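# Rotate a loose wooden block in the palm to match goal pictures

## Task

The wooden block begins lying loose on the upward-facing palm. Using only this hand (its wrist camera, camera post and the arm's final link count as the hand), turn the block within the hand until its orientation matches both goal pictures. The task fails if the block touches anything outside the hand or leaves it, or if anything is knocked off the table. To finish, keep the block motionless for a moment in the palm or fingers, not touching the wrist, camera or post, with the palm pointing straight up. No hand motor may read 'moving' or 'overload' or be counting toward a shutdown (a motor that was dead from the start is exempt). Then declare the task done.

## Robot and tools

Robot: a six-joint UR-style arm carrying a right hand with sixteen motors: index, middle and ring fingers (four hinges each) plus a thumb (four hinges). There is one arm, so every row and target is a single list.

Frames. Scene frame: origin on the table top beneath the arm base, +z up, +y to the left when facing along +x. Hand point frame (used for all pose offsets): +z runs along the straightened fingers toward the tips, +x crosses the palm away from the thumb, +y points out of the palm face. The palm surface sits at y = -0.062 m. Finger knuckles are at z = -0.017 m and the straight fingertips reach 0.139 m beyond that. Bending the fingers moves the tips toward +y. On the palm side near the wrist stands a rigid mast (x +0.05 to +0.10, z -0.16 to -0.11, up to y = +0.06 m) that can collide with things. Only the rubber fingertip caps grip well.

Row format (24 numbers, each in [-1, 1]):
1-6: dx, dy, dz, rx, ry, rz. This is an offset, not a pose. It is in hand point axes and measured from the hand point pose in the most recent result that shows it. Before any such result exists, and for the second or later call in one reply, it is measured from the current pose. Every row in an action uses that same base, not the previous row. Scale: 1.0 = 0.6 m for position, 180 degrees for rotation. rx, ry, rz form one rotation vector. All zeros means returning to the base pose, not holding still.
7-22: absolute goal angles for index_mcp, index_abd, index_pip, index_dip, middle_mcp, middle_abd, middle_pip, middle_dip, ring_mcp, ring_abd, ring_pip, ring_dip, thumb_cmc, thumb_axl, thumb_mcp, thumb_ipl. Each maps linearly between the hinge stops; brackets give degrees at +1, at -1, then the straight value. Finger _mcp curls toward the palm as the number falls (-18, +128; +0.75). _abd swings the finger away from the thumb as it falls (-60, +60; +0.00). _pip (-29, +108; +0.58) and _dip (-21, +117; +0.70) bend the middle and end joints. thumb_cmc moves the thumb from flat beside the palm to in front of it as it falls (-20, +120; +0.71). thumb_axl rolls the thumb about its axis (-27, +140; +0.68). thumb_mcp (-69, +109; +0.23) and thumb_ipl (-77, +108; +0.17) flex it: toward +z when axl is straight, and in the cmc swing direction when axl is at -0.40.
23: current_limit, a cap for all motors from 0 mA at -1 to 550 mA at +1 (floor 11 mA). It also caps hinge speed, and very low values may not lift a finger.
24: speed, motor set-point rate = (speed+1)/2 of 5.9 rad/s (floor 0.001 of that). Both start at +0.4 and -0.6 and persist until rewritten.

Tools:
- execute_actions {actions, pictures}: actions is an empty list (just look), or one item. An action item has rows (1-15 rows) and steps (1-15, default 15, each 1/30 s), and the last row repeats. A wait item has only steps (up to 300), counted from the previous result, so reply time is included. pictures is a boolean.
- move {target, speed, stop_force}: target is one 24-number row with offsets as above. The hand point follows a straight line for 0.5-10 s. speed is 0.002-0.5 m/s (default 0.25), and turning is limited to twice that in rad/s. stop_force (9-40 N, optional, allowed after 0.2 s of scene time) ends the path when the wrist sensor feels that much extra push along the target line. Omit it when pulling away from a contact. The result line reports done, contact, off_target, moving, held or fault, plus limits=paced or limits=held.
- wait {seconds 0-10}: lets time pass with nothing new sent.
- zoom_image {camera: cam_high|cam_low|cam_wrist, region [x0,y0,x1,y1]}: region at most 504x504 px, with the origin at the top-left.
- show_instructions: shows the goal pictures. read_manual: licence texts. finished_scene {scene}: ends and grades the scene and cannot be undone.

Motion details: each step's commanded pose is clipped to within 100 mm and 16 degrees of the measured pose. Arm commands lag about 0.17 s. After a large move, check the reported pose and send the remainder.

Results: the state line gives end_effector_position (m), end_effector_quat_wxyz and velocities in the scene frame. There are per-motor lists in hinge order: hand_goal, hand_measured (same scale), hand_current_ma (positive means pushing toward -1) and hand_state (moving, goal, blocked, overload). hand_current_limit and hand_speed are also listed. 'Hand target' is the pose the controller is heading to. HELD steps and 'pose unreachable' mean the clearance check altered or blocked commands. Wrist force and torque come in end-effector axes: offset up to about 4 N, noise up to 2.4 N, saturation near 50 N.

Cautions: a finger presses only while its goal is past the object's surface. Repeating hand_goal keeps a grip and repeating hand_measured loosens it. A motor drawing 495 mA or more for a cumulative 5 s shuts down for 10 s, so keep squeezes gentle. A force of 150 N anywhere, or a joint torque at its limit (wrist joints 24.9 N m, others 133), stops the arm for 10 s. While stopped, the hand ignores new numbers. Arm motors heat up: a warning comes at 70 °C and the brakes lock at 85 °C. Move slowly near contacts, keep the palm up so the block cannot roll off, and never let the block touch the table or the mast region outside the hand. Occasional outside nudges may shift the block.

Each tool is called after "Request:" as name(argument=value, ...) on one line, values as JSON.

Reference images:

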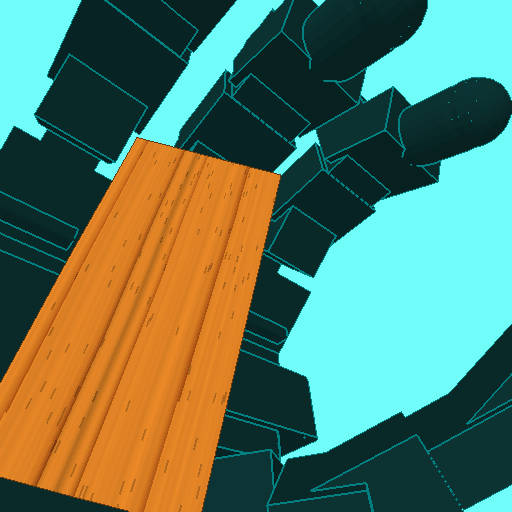

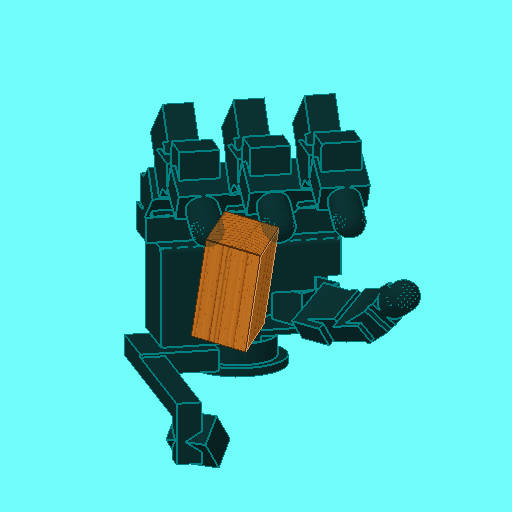

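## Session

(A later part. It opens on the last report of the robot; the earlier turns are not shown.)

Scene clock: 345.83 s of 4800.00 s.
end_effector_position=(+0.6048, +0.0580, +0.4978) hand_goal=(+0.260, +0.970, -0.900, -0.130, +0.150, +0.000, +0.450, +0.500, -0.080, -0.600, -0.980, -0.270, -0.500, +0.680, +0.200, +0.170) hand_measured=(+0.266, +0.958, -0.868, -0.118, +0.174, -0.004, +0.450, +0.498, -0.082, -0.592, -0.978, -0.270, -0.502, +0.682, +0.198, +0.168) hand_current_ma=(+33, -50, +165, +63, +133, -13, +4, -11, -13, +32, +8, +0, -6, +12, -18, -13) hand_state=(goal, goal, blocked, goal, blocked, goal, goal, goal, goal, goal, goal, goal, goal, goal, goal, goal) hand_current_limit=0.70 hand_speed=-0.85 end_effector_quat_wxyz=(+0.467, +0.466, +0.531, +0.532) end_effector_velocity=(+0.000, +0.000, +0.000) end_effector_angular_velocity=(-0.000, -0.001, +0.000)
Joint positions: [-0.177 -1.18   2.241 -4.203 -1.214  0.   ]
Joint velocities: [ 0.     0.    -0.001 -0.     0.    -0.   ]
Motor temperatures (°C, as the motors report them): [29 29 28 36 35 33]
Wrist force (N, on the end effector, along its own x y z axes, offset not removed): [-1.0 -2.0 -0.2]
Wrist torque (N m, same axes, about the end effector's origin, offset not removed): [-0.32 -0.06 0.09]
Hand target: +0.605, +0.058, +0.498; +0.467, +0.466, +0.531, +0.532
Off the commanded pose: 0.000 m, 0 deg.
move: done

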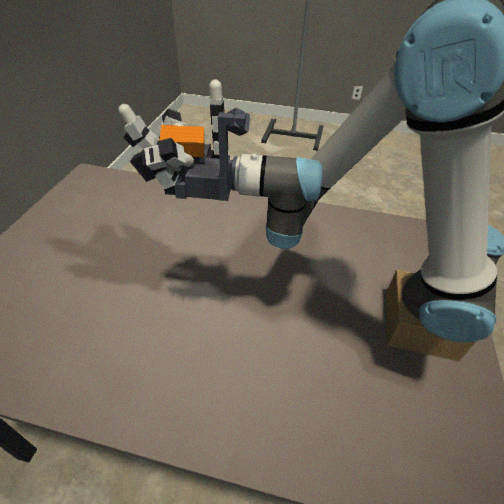

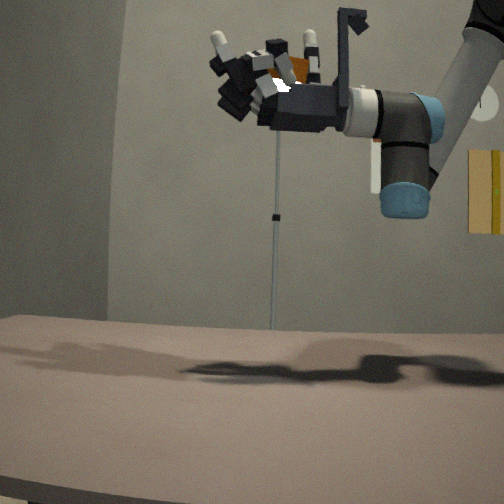

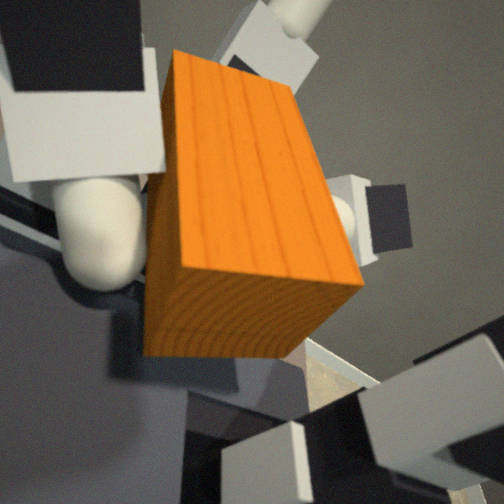

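Request:
move(target=[0,0,0,0,0,0,0.17,1,-0.95,-0.03,0,0,0.45,0.5,0.05,-0.5,-0.98,-0.42,-0.5,0.68,0.2,0.17,0.7,-0.93])

Scene clock: 350.87 s of 4800.00 s.
end_effector_position=(+0.6048, +0.0580, +0.4978) hand_goal=(+0.170, +1.000, -0.950, -0.030, +0.000, +0.000, +0.450, +0.500, +0.050, -0.500, -0.980, -0.420, -0.500, +0.680, +0.200, +0.170) hand_measured=(+0.182, +0.986, -0.890, -0.022, +0.032, -0.002, +0.450, +0.498, +0.042, -0.490, -0.978, -0.420, -0.502, +0.682, +0.198, +0.168) hand_current_ma=(+65, -63, +303, +44, +171, -12, +4, -11, -44, +47, +5, +4, -6, +12, -18, -13) hand_state=(goal, goal, blocked, goal, blocked, goal, goal, goal, goal, goal, goal, goal, goal, goal, goal, goal) hand_current_limit=0.70 hand_speed=-0.93 end_effector_quat_wxyz=(+0.467, +0.466, +0.531, +0.532) end_effector_velocity=(-0.000, +0.001, +0.000) end_effector_angular_velocity=(+0.000, +0.000, +0.001)
Joint positions: [-0.177 -1.18   2.241 -4.203 -1.214  0.   ]
Joint velocities: [ 0.001 -0.     0.     0.001 -0.     0.   ]
Motor temperatures (°C, as the motors report them): [29 29 28 36 35 33]
Wrist force (N, on the end effector, along its own x y z axes, offset not removed): [-1.1 -1.0 -0.7]
Wrist torque (N m, same axes, about the end effector's origin, offset not removed): [-0.21 0.05 0.05]
Hand target: +0.605, +0.058, +0.498; +0.467, +0.466, +0.531, +0.532
Off the commanded pose: 0.000 m, 0 deg.
After step 90, 0.87 s passed at rest.
move: done

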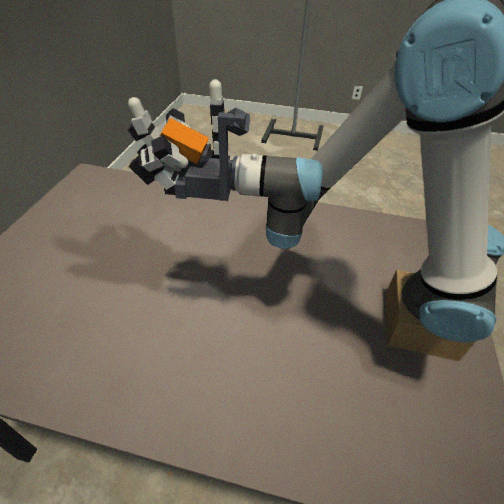

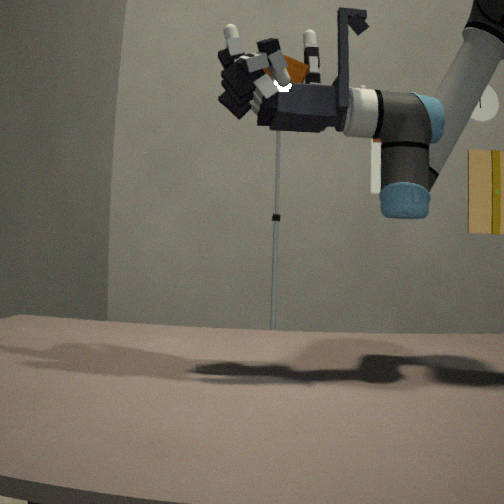

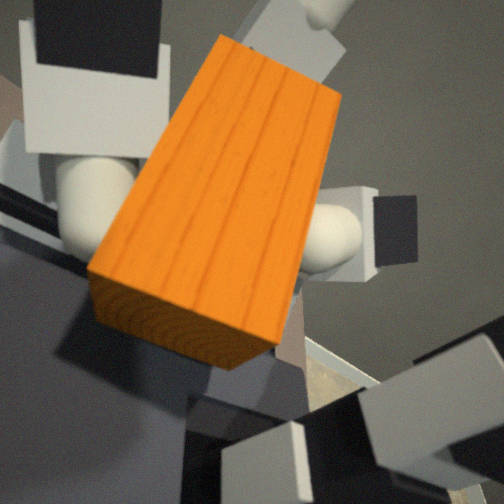

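Request:
move(target=[0,0,0,0,0,0,0.25,1,-0.98,0,0.02,0,0.45,0.5,0.03,-0.5,-0.98,-0.42,-0.5,0.68,0.2,0.17,0.7,-0.95])

Scene clock: 355.73 s of 4800.00 s.
end_effector_position=(+0.6048, +0.0580, +0.4978) hand_goal=(+0.250, +1.000, -0.980, +0.000, +0.020, +0.000, +0.450, +0.500, +0.030, -0.500, -0.980, -0.420, -0.500, +0.680, +0.200, +0.170) hand_measured=(+0.254, +0.986, -0.910, +0.010, +0.032, -0.002, +0.450, +0.498, +0.034, -0.488, -0.974, -0.420, -0.502, +0.682, +0.198, +0.168) hand_current_ma=(+22, -63, +349, +46, +64, -12, +4, -11, +20, +49, +29, +4, -6, +12, -18, -13) hand_state=(goal, goal, blocked, goal, goal, goal, goal, goal, goal, goal, goal, goal, goal, goal, goal, goal) hand_current_limit=0.70 hand_speed=-0.95 end_effector_quat_wxyz=(+0.467, +0.466, +0.531, +0.532) end_effector_velocity=(-0.000, -0.000, +0.000) end_effector_angular_velocity=(-0.000, -0.001, -0.000)
Joint positions: [-0.177 -1.18   2.241 -4.203 -1.214  0.   ]
Joint velocities: [-0.    -0.001  0.001 -0.001 -0.     0.   ]
Motor temperatures (°C, as the motors report them): [29 29 28 36 35 33]
Wrist force (N, on the end effector, along its own x y z axes, offset not removed): [-2.8 -0.6 -0.8]
Wrist torque (N m, same axes, about the end effector's origin, offset not removed): [-0.03 0.17 -0.09]
Hand target: +0.605, +0.058, +0.498; +0.467, +0.466, +0.531, +0.532
Off the commanded pose: 0.000 m, 0 deg.
After step 90, 0.93 s passed at rest.
move: done

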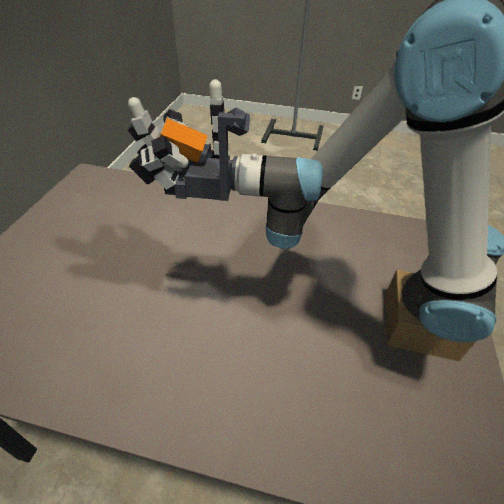

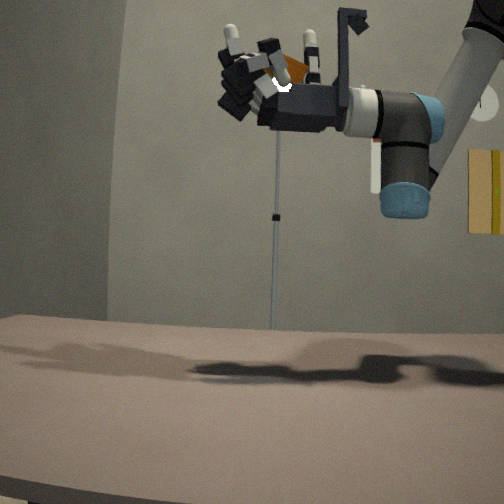

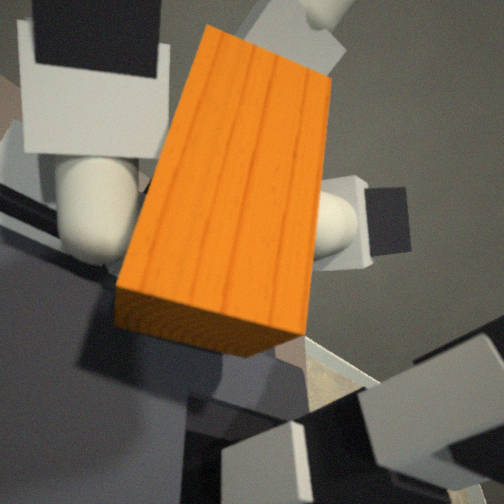

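Request:
move(target=[0,0,0,0,0,0,0.25,1,-0.98,0.06,0.14,0,0.45,0.5,0.05,-0.56,-0.98,-0.5,-0.5,0.68,0.2,0.17,0.7,-0.95])

Scene clock: 360.00 s of 4800.00 s.
end_effector_position=(+0.6048, +0.0580, +0.4978) hand_goal=(+0.250, +1.000, -0.980, +0.060, +0.140, +0.000, +0.450, +0.500, +0.050, -0.560, -0.980, -0.500, -0.500, +0.680, +0.200, +0.170) hand_measured=(+0.254, +0.986, -0.922, +0.068, +0.148, -0.002, +0.450, +0.498, +0.050, -0.546, -0.974, -0.498, -0.502, +0.682, +0.198, +0.168) hand_current_ma=(+23, -63, +297, +38, +40, -12, +4, -11, +4, +64, +29, +13, -6, +12, -18, -13) hand_state=(goal, goal, blocked, goal, goal, goal, goal, goal, goal, goal, goal, goal, goal, goal, goal, goal) hand_current_limit=0.70 hand_speed=-0.95 end_effector_quat_wxyz=(+0.467, +0.466, +0.531, +0.532) end_effector_velocity=(-0.000, +0.000, +0.000) end_effector_angular_velocity=(-0.001, -0.000, +0.000)
Joint positions: [-0.177 -1.18   2.241 -4.203 -1.214  0.   ]
Joint velocities: [ 0.001 -0.     0.    -0.001 -0.    -0.001]
Motor temperatures (°C, as the motors report them): [29 29 28 36 35 33]
Wrist force (N, on the end effector, along its own x y z axes, offset not removed): [-3.0 -1.9 -1.4]
Wrist torque (N m, same axes, about the end effector's origin, offset not removed): [-0.27 0.24 -0.24]
Hand target: +0.605, +0.058, +0.498; +0.467, +0.466, +0.531, +0.532
Off the commanded pose: 0.000 m, 0 deg.
move: done

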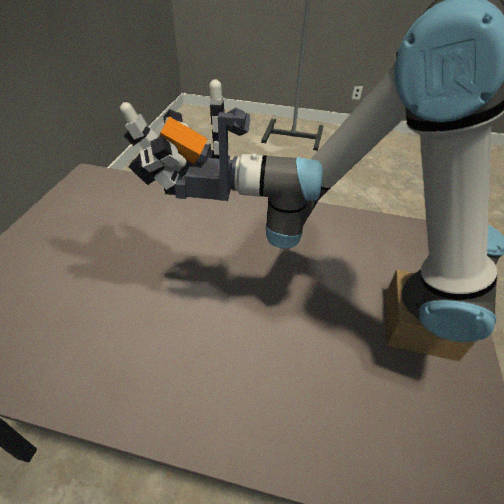

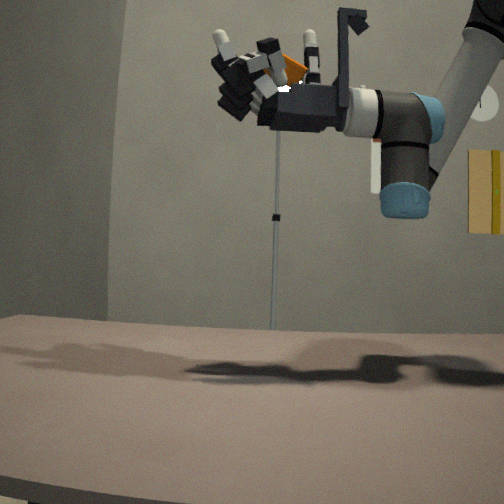

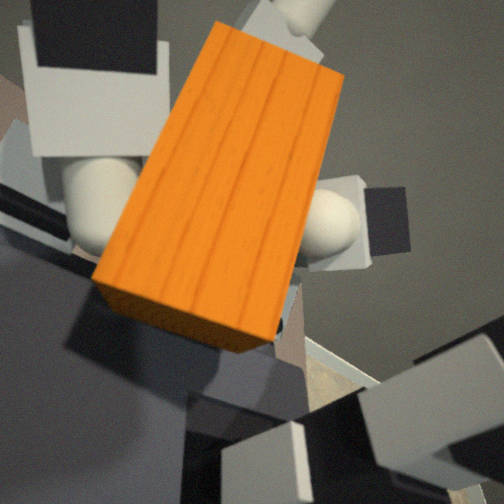

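Request:
move(target=[0,0,0,0,0,0,0.3,1,-0.98,0.06,0.18,0,-0.2,0.1,0.05,-0.56,-0.98,-0.5,-0.5,0.68,0.2,0.17,0.7,-0.85])

Request:
move(target=[0,0,0,0,0,0,0.3,1,-0.98,0.06,0.18,0,-0.2,-0.2,0.05,-0.56,-0.98,-0.5,-0.5,0.68,0.2,0.17,0.7,-0.9])

Scene clock: 368.17 s of 4800.00 s.
end_effector_position=(+0.6048, +0.0580, +0.4978) hand_goal=(+0.300, +1.000, -0.980, +0.060, +0.180, +0.000, -0.200, +0.100, +0.050, -0.560, -0.980, -0.500, -0.500, +0.680, +0.200, +0.170) hand_measured=(+0.304, +0.986, -0.926, +0.068, +0.196, -0.002, -0.158, +0.108, +0.050, -0.546, -0.974, -0.498, -0.502, +0.682, +0.198, +0.168) hand_current_ma=(+26, -63, +272, +38, +85, -10, +206, +45, -5, +64, +28, +9, -6, +12, -18, -13) hand_state=(goal, goal, blocked, goal, goal, goal, blocked, goal, goal, goal, goal, goal, goal, goal, goal, goal) hand_current_limit=0.70 hand_speed=-0.85 end_effector_quat_wxyz=(+0.467, +0.466, +0.531, +0.532) end_effector_velocity=(-0.000, -0.000, +0.000) end_effector_angular_velocity=(-0.000, -0.002, -0.000)
Joint positions: [-0.177 -1.18   2.241 -4.203 -1.214  0.   ]
Joint velocities: [-0.    -0.    -0.    -0.002  0.    -0.   ]
Motor temperatures (°C, as the motors report them): [29 29 28 36 35 33]
Wrist force (N, on the end effector, along its own x y z axes, offset not removed): [-2.2 -0.2 -1.5]
Wrist torque (N m, same axes, about the end effector's origin, offset not removed): [-0.07 0.13 -0.14]
Hand target: +0.605, +0.058, +0.498; +0.467, +0.466, +0.531, +0.532
Off the commanded pose: 0.000 m, 0 deg.
After step 90, 3.20 s passed at rest.
move: done

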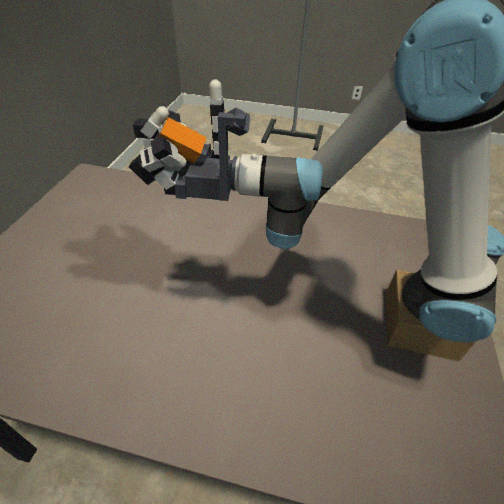

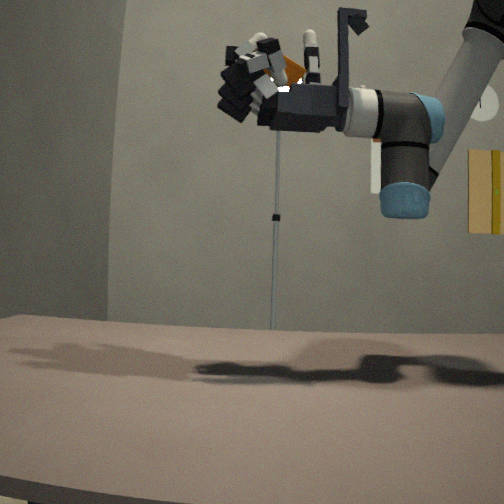

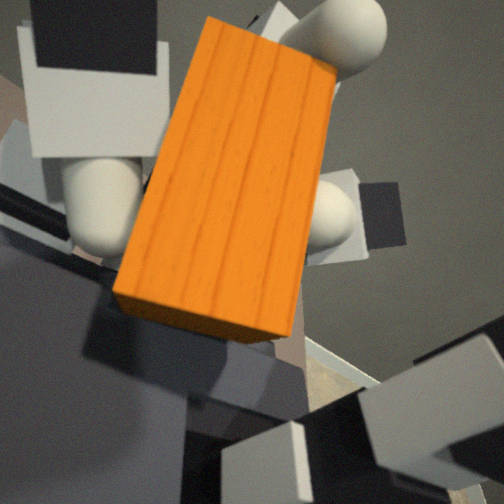

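Scene clock: 369.67 s of 4800.00 s.
end_effector_position=(+0.6048, +0.0580, +0.4978) hand_goal=(+0.300, +1.000, -0.980, +0.060, +0.180, +0.000, -0.200, -0.200, +0.050, -0.560, -0.980, -0.500, -0.500, +0.680, +0.200, +0.170) hand_measured=(+0.296, +0.986, -0.936, +0.068, +0.234, +0.000, -0.142, -0.134, +0.038, -0.540, -0.982, -0.498, -0.502, +0.682, +0.198, +0.168) hand_current_ma=(-22, -63, +227, +38, +285, +1, +294, +342, -61, +85, -8, +6, -6, +12, -17, -13) hand_state=(goal, goal, blocked, goal, blocked, goal, blocked, blocked, goal, goal, goal, goal, goal, goal, goal, goal) hand_current_limit=0.70 hand_speed=-0.90 end_effector_quat_wxyz=(+0.467, +0.466, +0.531, +0.532) end_effector_velocity=(-0.000, +0.001, +0.000) end_effector_angular_velocity=(+0.000, -0.000, +0.001)
Joint positions: [-0.177 -1.18   2.241 -4.203 -1.214  0.   ]
Joint velocities: [ 0.001 -0.    -0.     0.     0.     0.   ]
Motor temperatures (°C, as the motors report them): [29 29 28 36 35 33]
Wrist force (N, on the end effector, along its own x y z axes, offset not removed): [-1.7 -0.9 -0.3]
Wrist torque (N m, same axes, about the end effector's origin, offset not removed): [-0.24 0.01 -0.03]
Hand target: +0.605, +0.058, +0.498; +0.467, +0.466, +0.531, +0.532
Off the commanded pose: 0.000 m, 0 deg.
move: done

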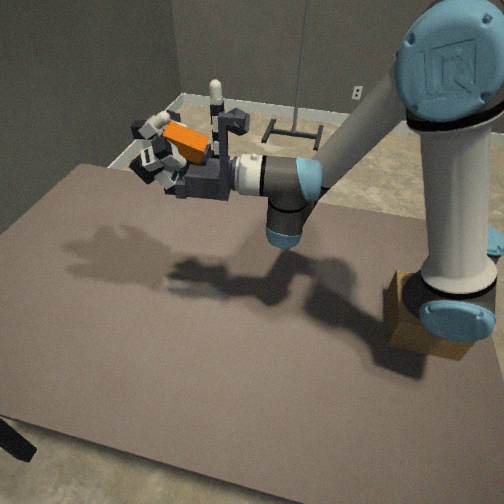

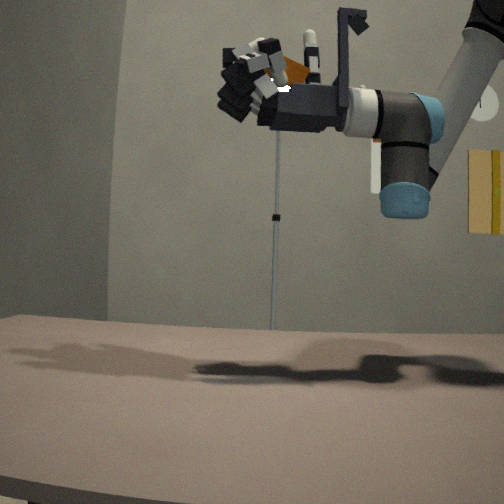

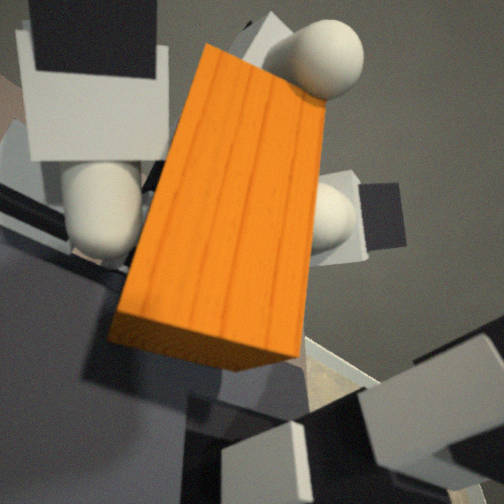

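Request:
move(target=[0,0,0,0,0,0,0.29,1,-0.98,0.1,0.2,-0.42,0.05,0.2,0.07,-0.58,-0.98,-0.55,-0.5,0.68,0.2,0.17,0.7,-0.88])

Request:
move(target=[0,0,0,0,0,0,0.29,1,-0.98,0.1,0.15,-0.42,-0.2,-0.1,0.07,-0.58,-0.98,-0.55,-0.5,0.68,0.2,0.17,0.7,-0.9])

Scene clock: 375.43 s of 4800.00 s.
end_effector_position=(+0.6048, +0.0580, +0.4978) hand_goal=(+0.290, +1.000, -0.980, +0.100, +0.200, -0.420, +0.050, +0.200, +0.070, -0.580, -0.980, -0.550, -0.500, +0.680, +0.200, +0.170) hand_measured=(+0.292, +0.986, -0.944, +0.104, +0.222, -0.418, +0.048, +0.196, +0.070, -0.568, -0.982, -0.548, -0.502, +0.682, +0.198, +0.168) hand_current_ma=(+15, -62, +179, +25, +113, +8, -11, -16, +3, +55, -6, +9, -6, +12, -17, -13) hand_state=(goal, goal, blocked, goal, blocked, goal, goal, goal, goal, goal, goal, goal, goal, goal, goal, goal) hand_current_limit=0.70 hand_speed=-0.88 end_effector_quat_wxyz=(+0.467, +0.466, +0.531, +0.532) end_effector_velocity=(-0.000, +0.000, +0.001) end_effector_angular_velocity=(-0.000, -0.001, +0.000)
Joint positions: [-0.177 -1.18   2.241 -4.203 -1.214  0.   ]
Joint velocities: [-0.    -0.001 -0.    -0.001  0.    -0.   ]
Motor temperatures (°C, as the motors report them): [29 29 28 36 35 33]
Wrist force (N, on the end effector, along its own x y z axes, offset not removed): [-1.7 -1.7 -0.9]
Wrist torque (N m, same axes, about the end effector's origin, offset not removed): [-0.33 0.18 -0.02]
Hand target: +0.605, +0.058, +0.498; +0.467, +0.466, +0.531, +0.532
Off the commanded pose: 0.000 m, 0 deg.
After step 90, 1.17 s passed at rest.
move: done

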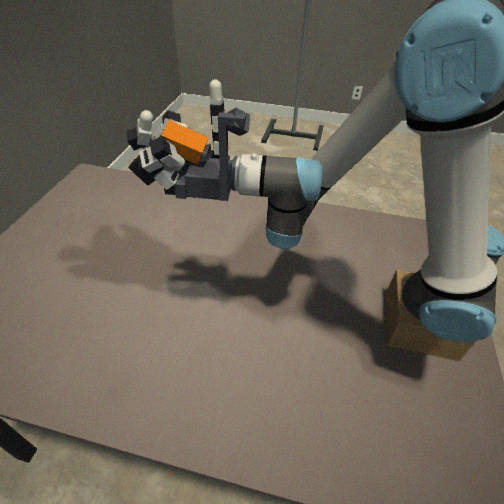

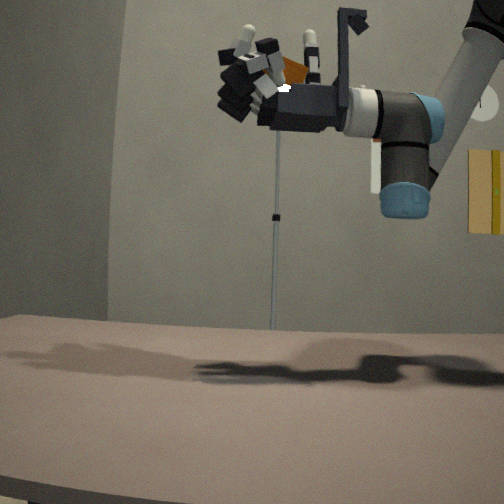

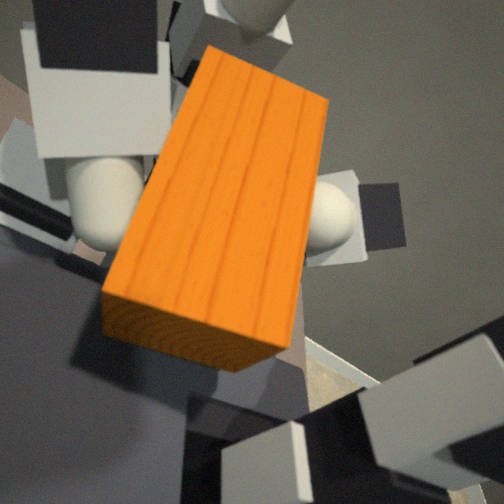

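Scene clock: 376.90 s of 4800.00 s.
end_effector_position=(+0.6048, +0.0580, +0.4978) hand_goal=(+0.290, +1.000, -0.980, +0.100, +0.150, -0.420, -0.200, -0.100, +0.070, -0.580, -0.980, -0.550, -0.500, +0.680, +0.200, +0.170) hand_measured=(+0.290, +0.986, -0.946, +0.104, +0.172, -0.418, -0.158, -0.080, +0.070, -0.568, -0.982, -0.550, -0.502, +0.682, +0.198, +0.168) hand_current_ma=(-1, -62, +167, +25, +121, +8, +215, +108, +0, +55, -8, +4, -6, +12, -17, -13) hand_state=(goal, goal, blocked, goal, blocked, goal, blocked, blocked, goal, goal, goal, goal, goal, goal, goal, goal) hand_current_limit=0.70 hand_speed=-0.90 end_effector_quat_wxyz=(+0.467, +0.466, +0.531, +0.532) end_effector_velocity=(+0.000, -0.000, -0.000) end_effector_angular_velocity=(+0.000, +0.001, -0.000)
Joint positions: [-0.177 -1.18   2.241 -4.203 -1.214  0.   ]
Joint velocities: [-0.    -0.    -0.     0.001 -0.     0.   ]
Motor temperatures (°C, as the motors report them): [29 29 28 36 35 33]
Wrist force (N, on the end effector, along its own x y z axes, offset not removed): [-1.0 -0.9 -0.5]
Wrist torque (N m, same axes, about the end effector's origin, offset not removed): [-0.17 -0.01 -0.09]
Hand target: +0.605, +0.058, +0.498; +0.467, +0.466, +0.531, +0.532
Off the commanded pose: 0.000 m, 0 deg.
move: done

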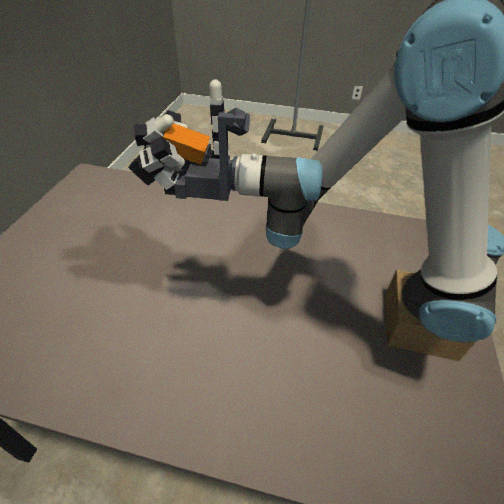

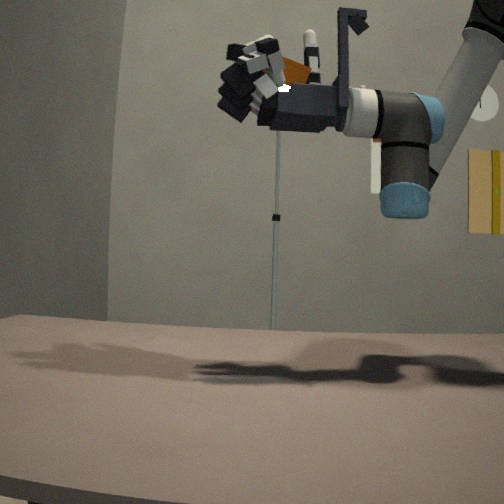

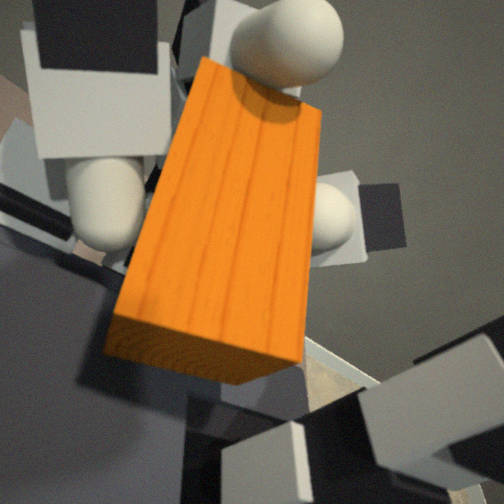

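Request:
move(target=[0,0,0,0,0,0,0.31,1,-1,0.08,0.2,0,0.2,0.3,0.07,-0.72,-0.95,-0.6,-0.5,0.68,0.2,0.17,0.7,-0.92])

Scene clock: 384.40 s of 4800.00 s.
end_effector_position=(+0.6048, +0.0580, +0.4978) hand_goal=(+0.310, +1.000, -1.000, +0.080, +0.200, +0.000, +0.200, +0.300, +0.070, -0.720, -0.950, -0.600, -0.500, +0.680, +0.200, +0.170) hand_measured=(+0.320, +1.000, -0.944, +0.110, +0.208, -0.004, +0.198, +0.298, +0.070, -0.646, -0.966, -0.610, -0.502, +0.682, +0.198, +0.168) hand_current_ma=(+54, -1, +278, +147, +39, -14, -8, -15, -3, +329, -77, -47, -6, +12, -17, -13) hand_state=(goal, goal, blocked, blocked, goal, goal, goal, goal, goal, blocked, goal, goal, goal, goal, goal, goal) hand_current_limit=0.70 hand_speed=-0.92 end_effector_quat_wxyz=(+0.467, +0.466, +0.531, +0.532) end_effector_velocity=(+0.000, +0.000, -0.001) end_effector_angular_velocity=(+0.001, +0.001, +0.001)
Joint positions: [-0.177 -1.18   2.241 -4.203 -1.214  0.   ]
Joint velocities: [ 0.001  0.001  0.001 -0.    -0.     0.   ]
Motor temperatures (°C, as the motors report them): [29 29 28 36 35 33]
Wrist force (N, on the end effector, along its own x y z axes, offset not removed): [-0.9 -1.0 0.0]
Wrist torque (N m, same axes, about the end effector's origin, offset not removed): [-0.29 -0.04 -0.04]
Hand target: +0.605, +0.058, +0.498; +0.467, +0.466, +0.531, +0.532
Off the commanded pose: 0.000 m, 0 deg.
After step 90, 2.20 s passed at rest.
move: done

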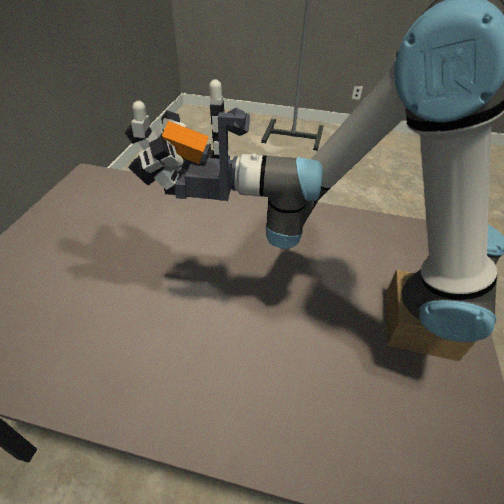

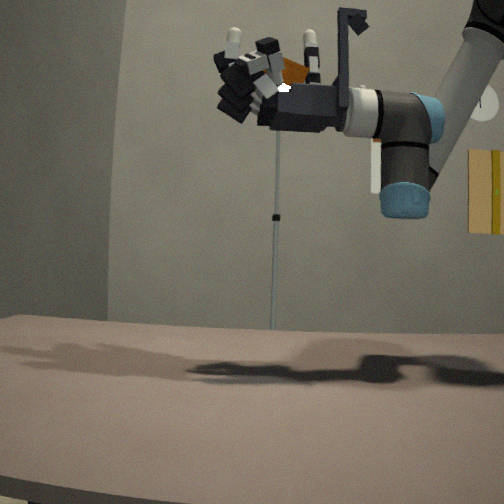

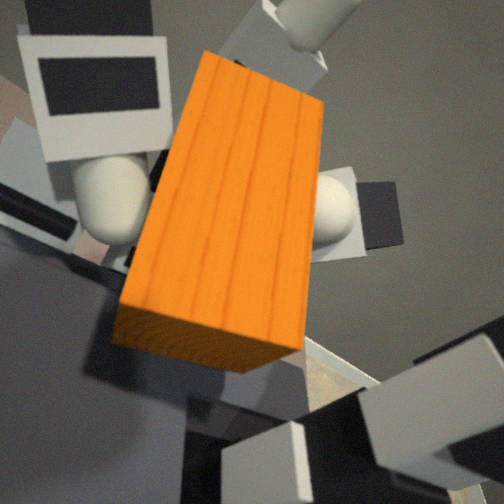

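Request:
move(target=[0,0,0,0,0,0,0.33,1,-0.97,0.14,0.2,0,0.2,0.3,-0.02,-0.7,-1,-0.78,-0.5,0.68,0.2,0.17,0.7,-0.94])

Scene clock: 388.37 s of 4800.00 s.
end_effector_position=(+0.6048, +0.0580, +0.4978) hand_goal=(+0.330, +1.000, -0.970, +0.140, +0.200, +0.000, +0.200, +0.300, -0.020, -0.700, -1.000, -0.780, -0.500, +0.680, +0.200, +0.170) hand_measured=(+0.334, +0.998, -0.950, +0.142, +0.208, -0.004, +0.198, +0.298, -0.014, -0.702, -0.984, -0.718, -0.502, +0.682, +0.198, +0.168) hand_current_ma=(+24, -7, +103, +7, +39, -14, -8, -15, +35, -8, +80, +321, -6, +12, -17, -13) hand_state=(goal, goal, blocked, goal, goal, goal, goal, goal, goal, goal, goal, blocked, goal, goal, goal, goal) hand_current_limit=0.70 hand_speed=-0.94 end_effector_quat_wxyz=(+0.467, +0.466, +0.531, +0.532) end_effector_velocity=(+0.000, +0.000, +0.001) end_effector_angular_velocity=(-0.000, -0.002, +0.000)
Joint positions: [-0.177 -1.18   2.241 -4.203 -1.214  0.   ]
Joint velocities: [ 0.     0.    -0.002 -0.001 -0.     0.   ]
Motor temperatures (°C, as the motors report them): [29 29 28 36 35 33]
Wrist force (N, on the end effector, along its own x y z axes, offset not removed): [-2.4 0.8 -0.7]
Wrist torque (N m, same axes, about the end effector's origin, offset not removed): [0.14 0.26 0.00]
Hand target: +0.605, +0.058, +0.498; +0.467, +0.466, +0.531, +0.532
Off the commanded pose: 0.000 m, 0 deg.
move: done

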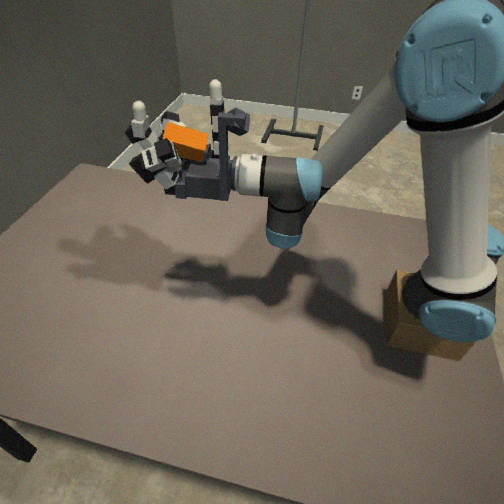

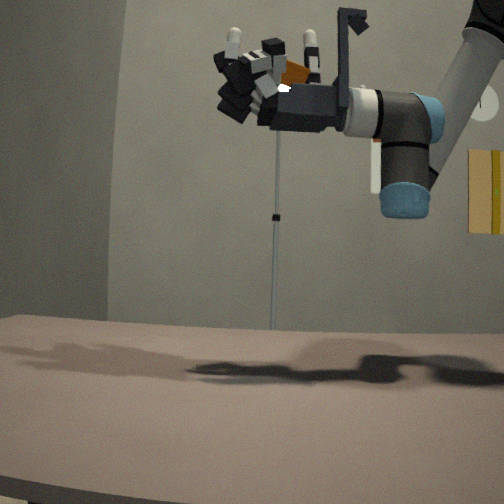

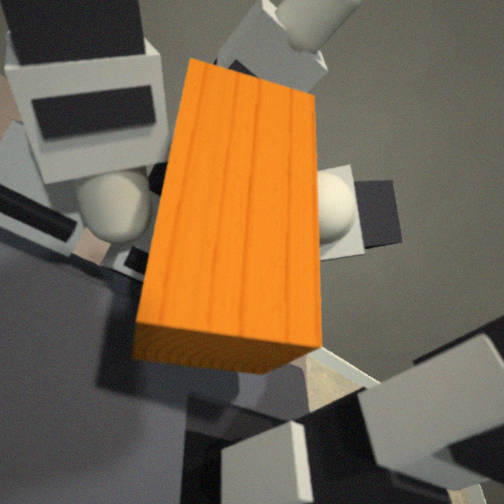

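Request:
move(target=[0,0,0,0,0,0,0.26,1,-1,0.12,0.2,0,0.2,0.3,0.01,-0.74,-1,-0.75,-0.5,0.68,0.2,0.17,0.7,-0.95])

Scene clock: 399.00 s of 4800.00 s.
end_effector_position=(+0.6048, +0.0580, +0.4978) hand_goal=(+0.260, +1.000, -1.000, +0.120, +0.200, +0.000, +0.200, +0.300, +0.010, -0.740, -1.000, -0.750, -0.500, +0.680, +0.200, +0.170) hand_measured=(+0.272, +0.998, -0.952, +0.140, +0.208, -0.004, +0.198, +0.298, +0.012, -0.730, -0.984, -0.720, -0.502, +0.682, +0.198, +0.168) hand_current_ma=(+68, -8, +240, +97, +39, -14, -8, -15, +8, +41, +84, +152, -6, +12, -17, -13) hand_state=(goal, goal, blocked, goal, goal, goal, goal, goal, goal, goal, goal, blocked, goal, goal, goal, goal) hand_current_limit=0.70 hand_speed=-0.95 end_effector_quat_wxyz=(+0.467, +0.466, +0.531, +0.532) end_effector_velocity=(+0.000, +0.000, -0.000) end_effector_angular_velocity=(+0.000, +0.001, +0.000)
Joint positions: [-0.177 -1.18   2.241 -4.203 -1.214  0.   ]
Joint velocities: [ 0.     0.    -0.001  0.001  0.     0.   ]
Motor temperatures (°C, as the motors report them): [29 29 28 36 35 33]
Wrist force (N, on the end effector, along its own x y z axes, offset not removed): [-2.8 -2.0 -0.9]
Wrist torque (N m, same axes, about the end effector's origin, offset not removed): [-0.30 0.31 -0.15]
Hand target: +0.605, +0.058, +0.498; +0.467, +0.466, +0.531, +0.532
Off the commanded pose: 0.000 m, 0 deg.
After step 90, 6.80 s passed at rest.
move: done

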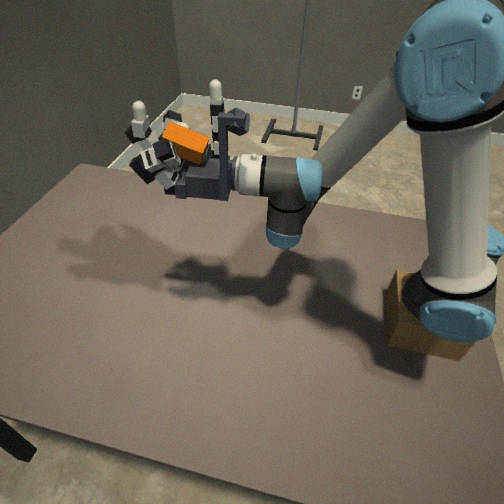

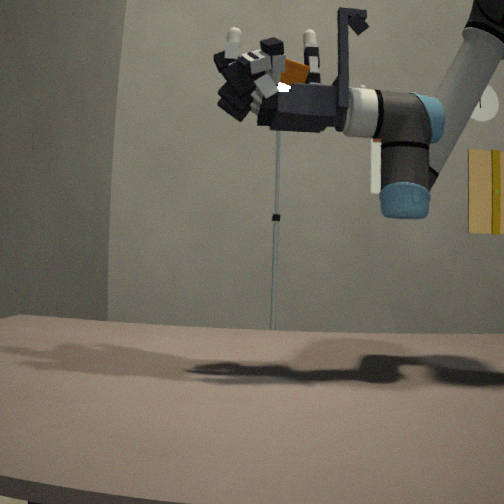

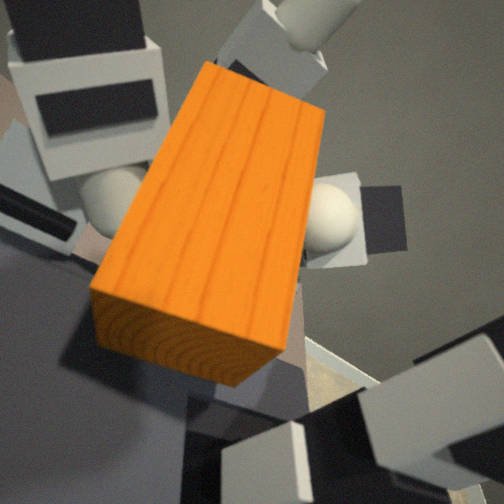

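VP matches; the roll is within about 6°.

Request:
finished_scene(scene=1)

The scene is finished: the task was done.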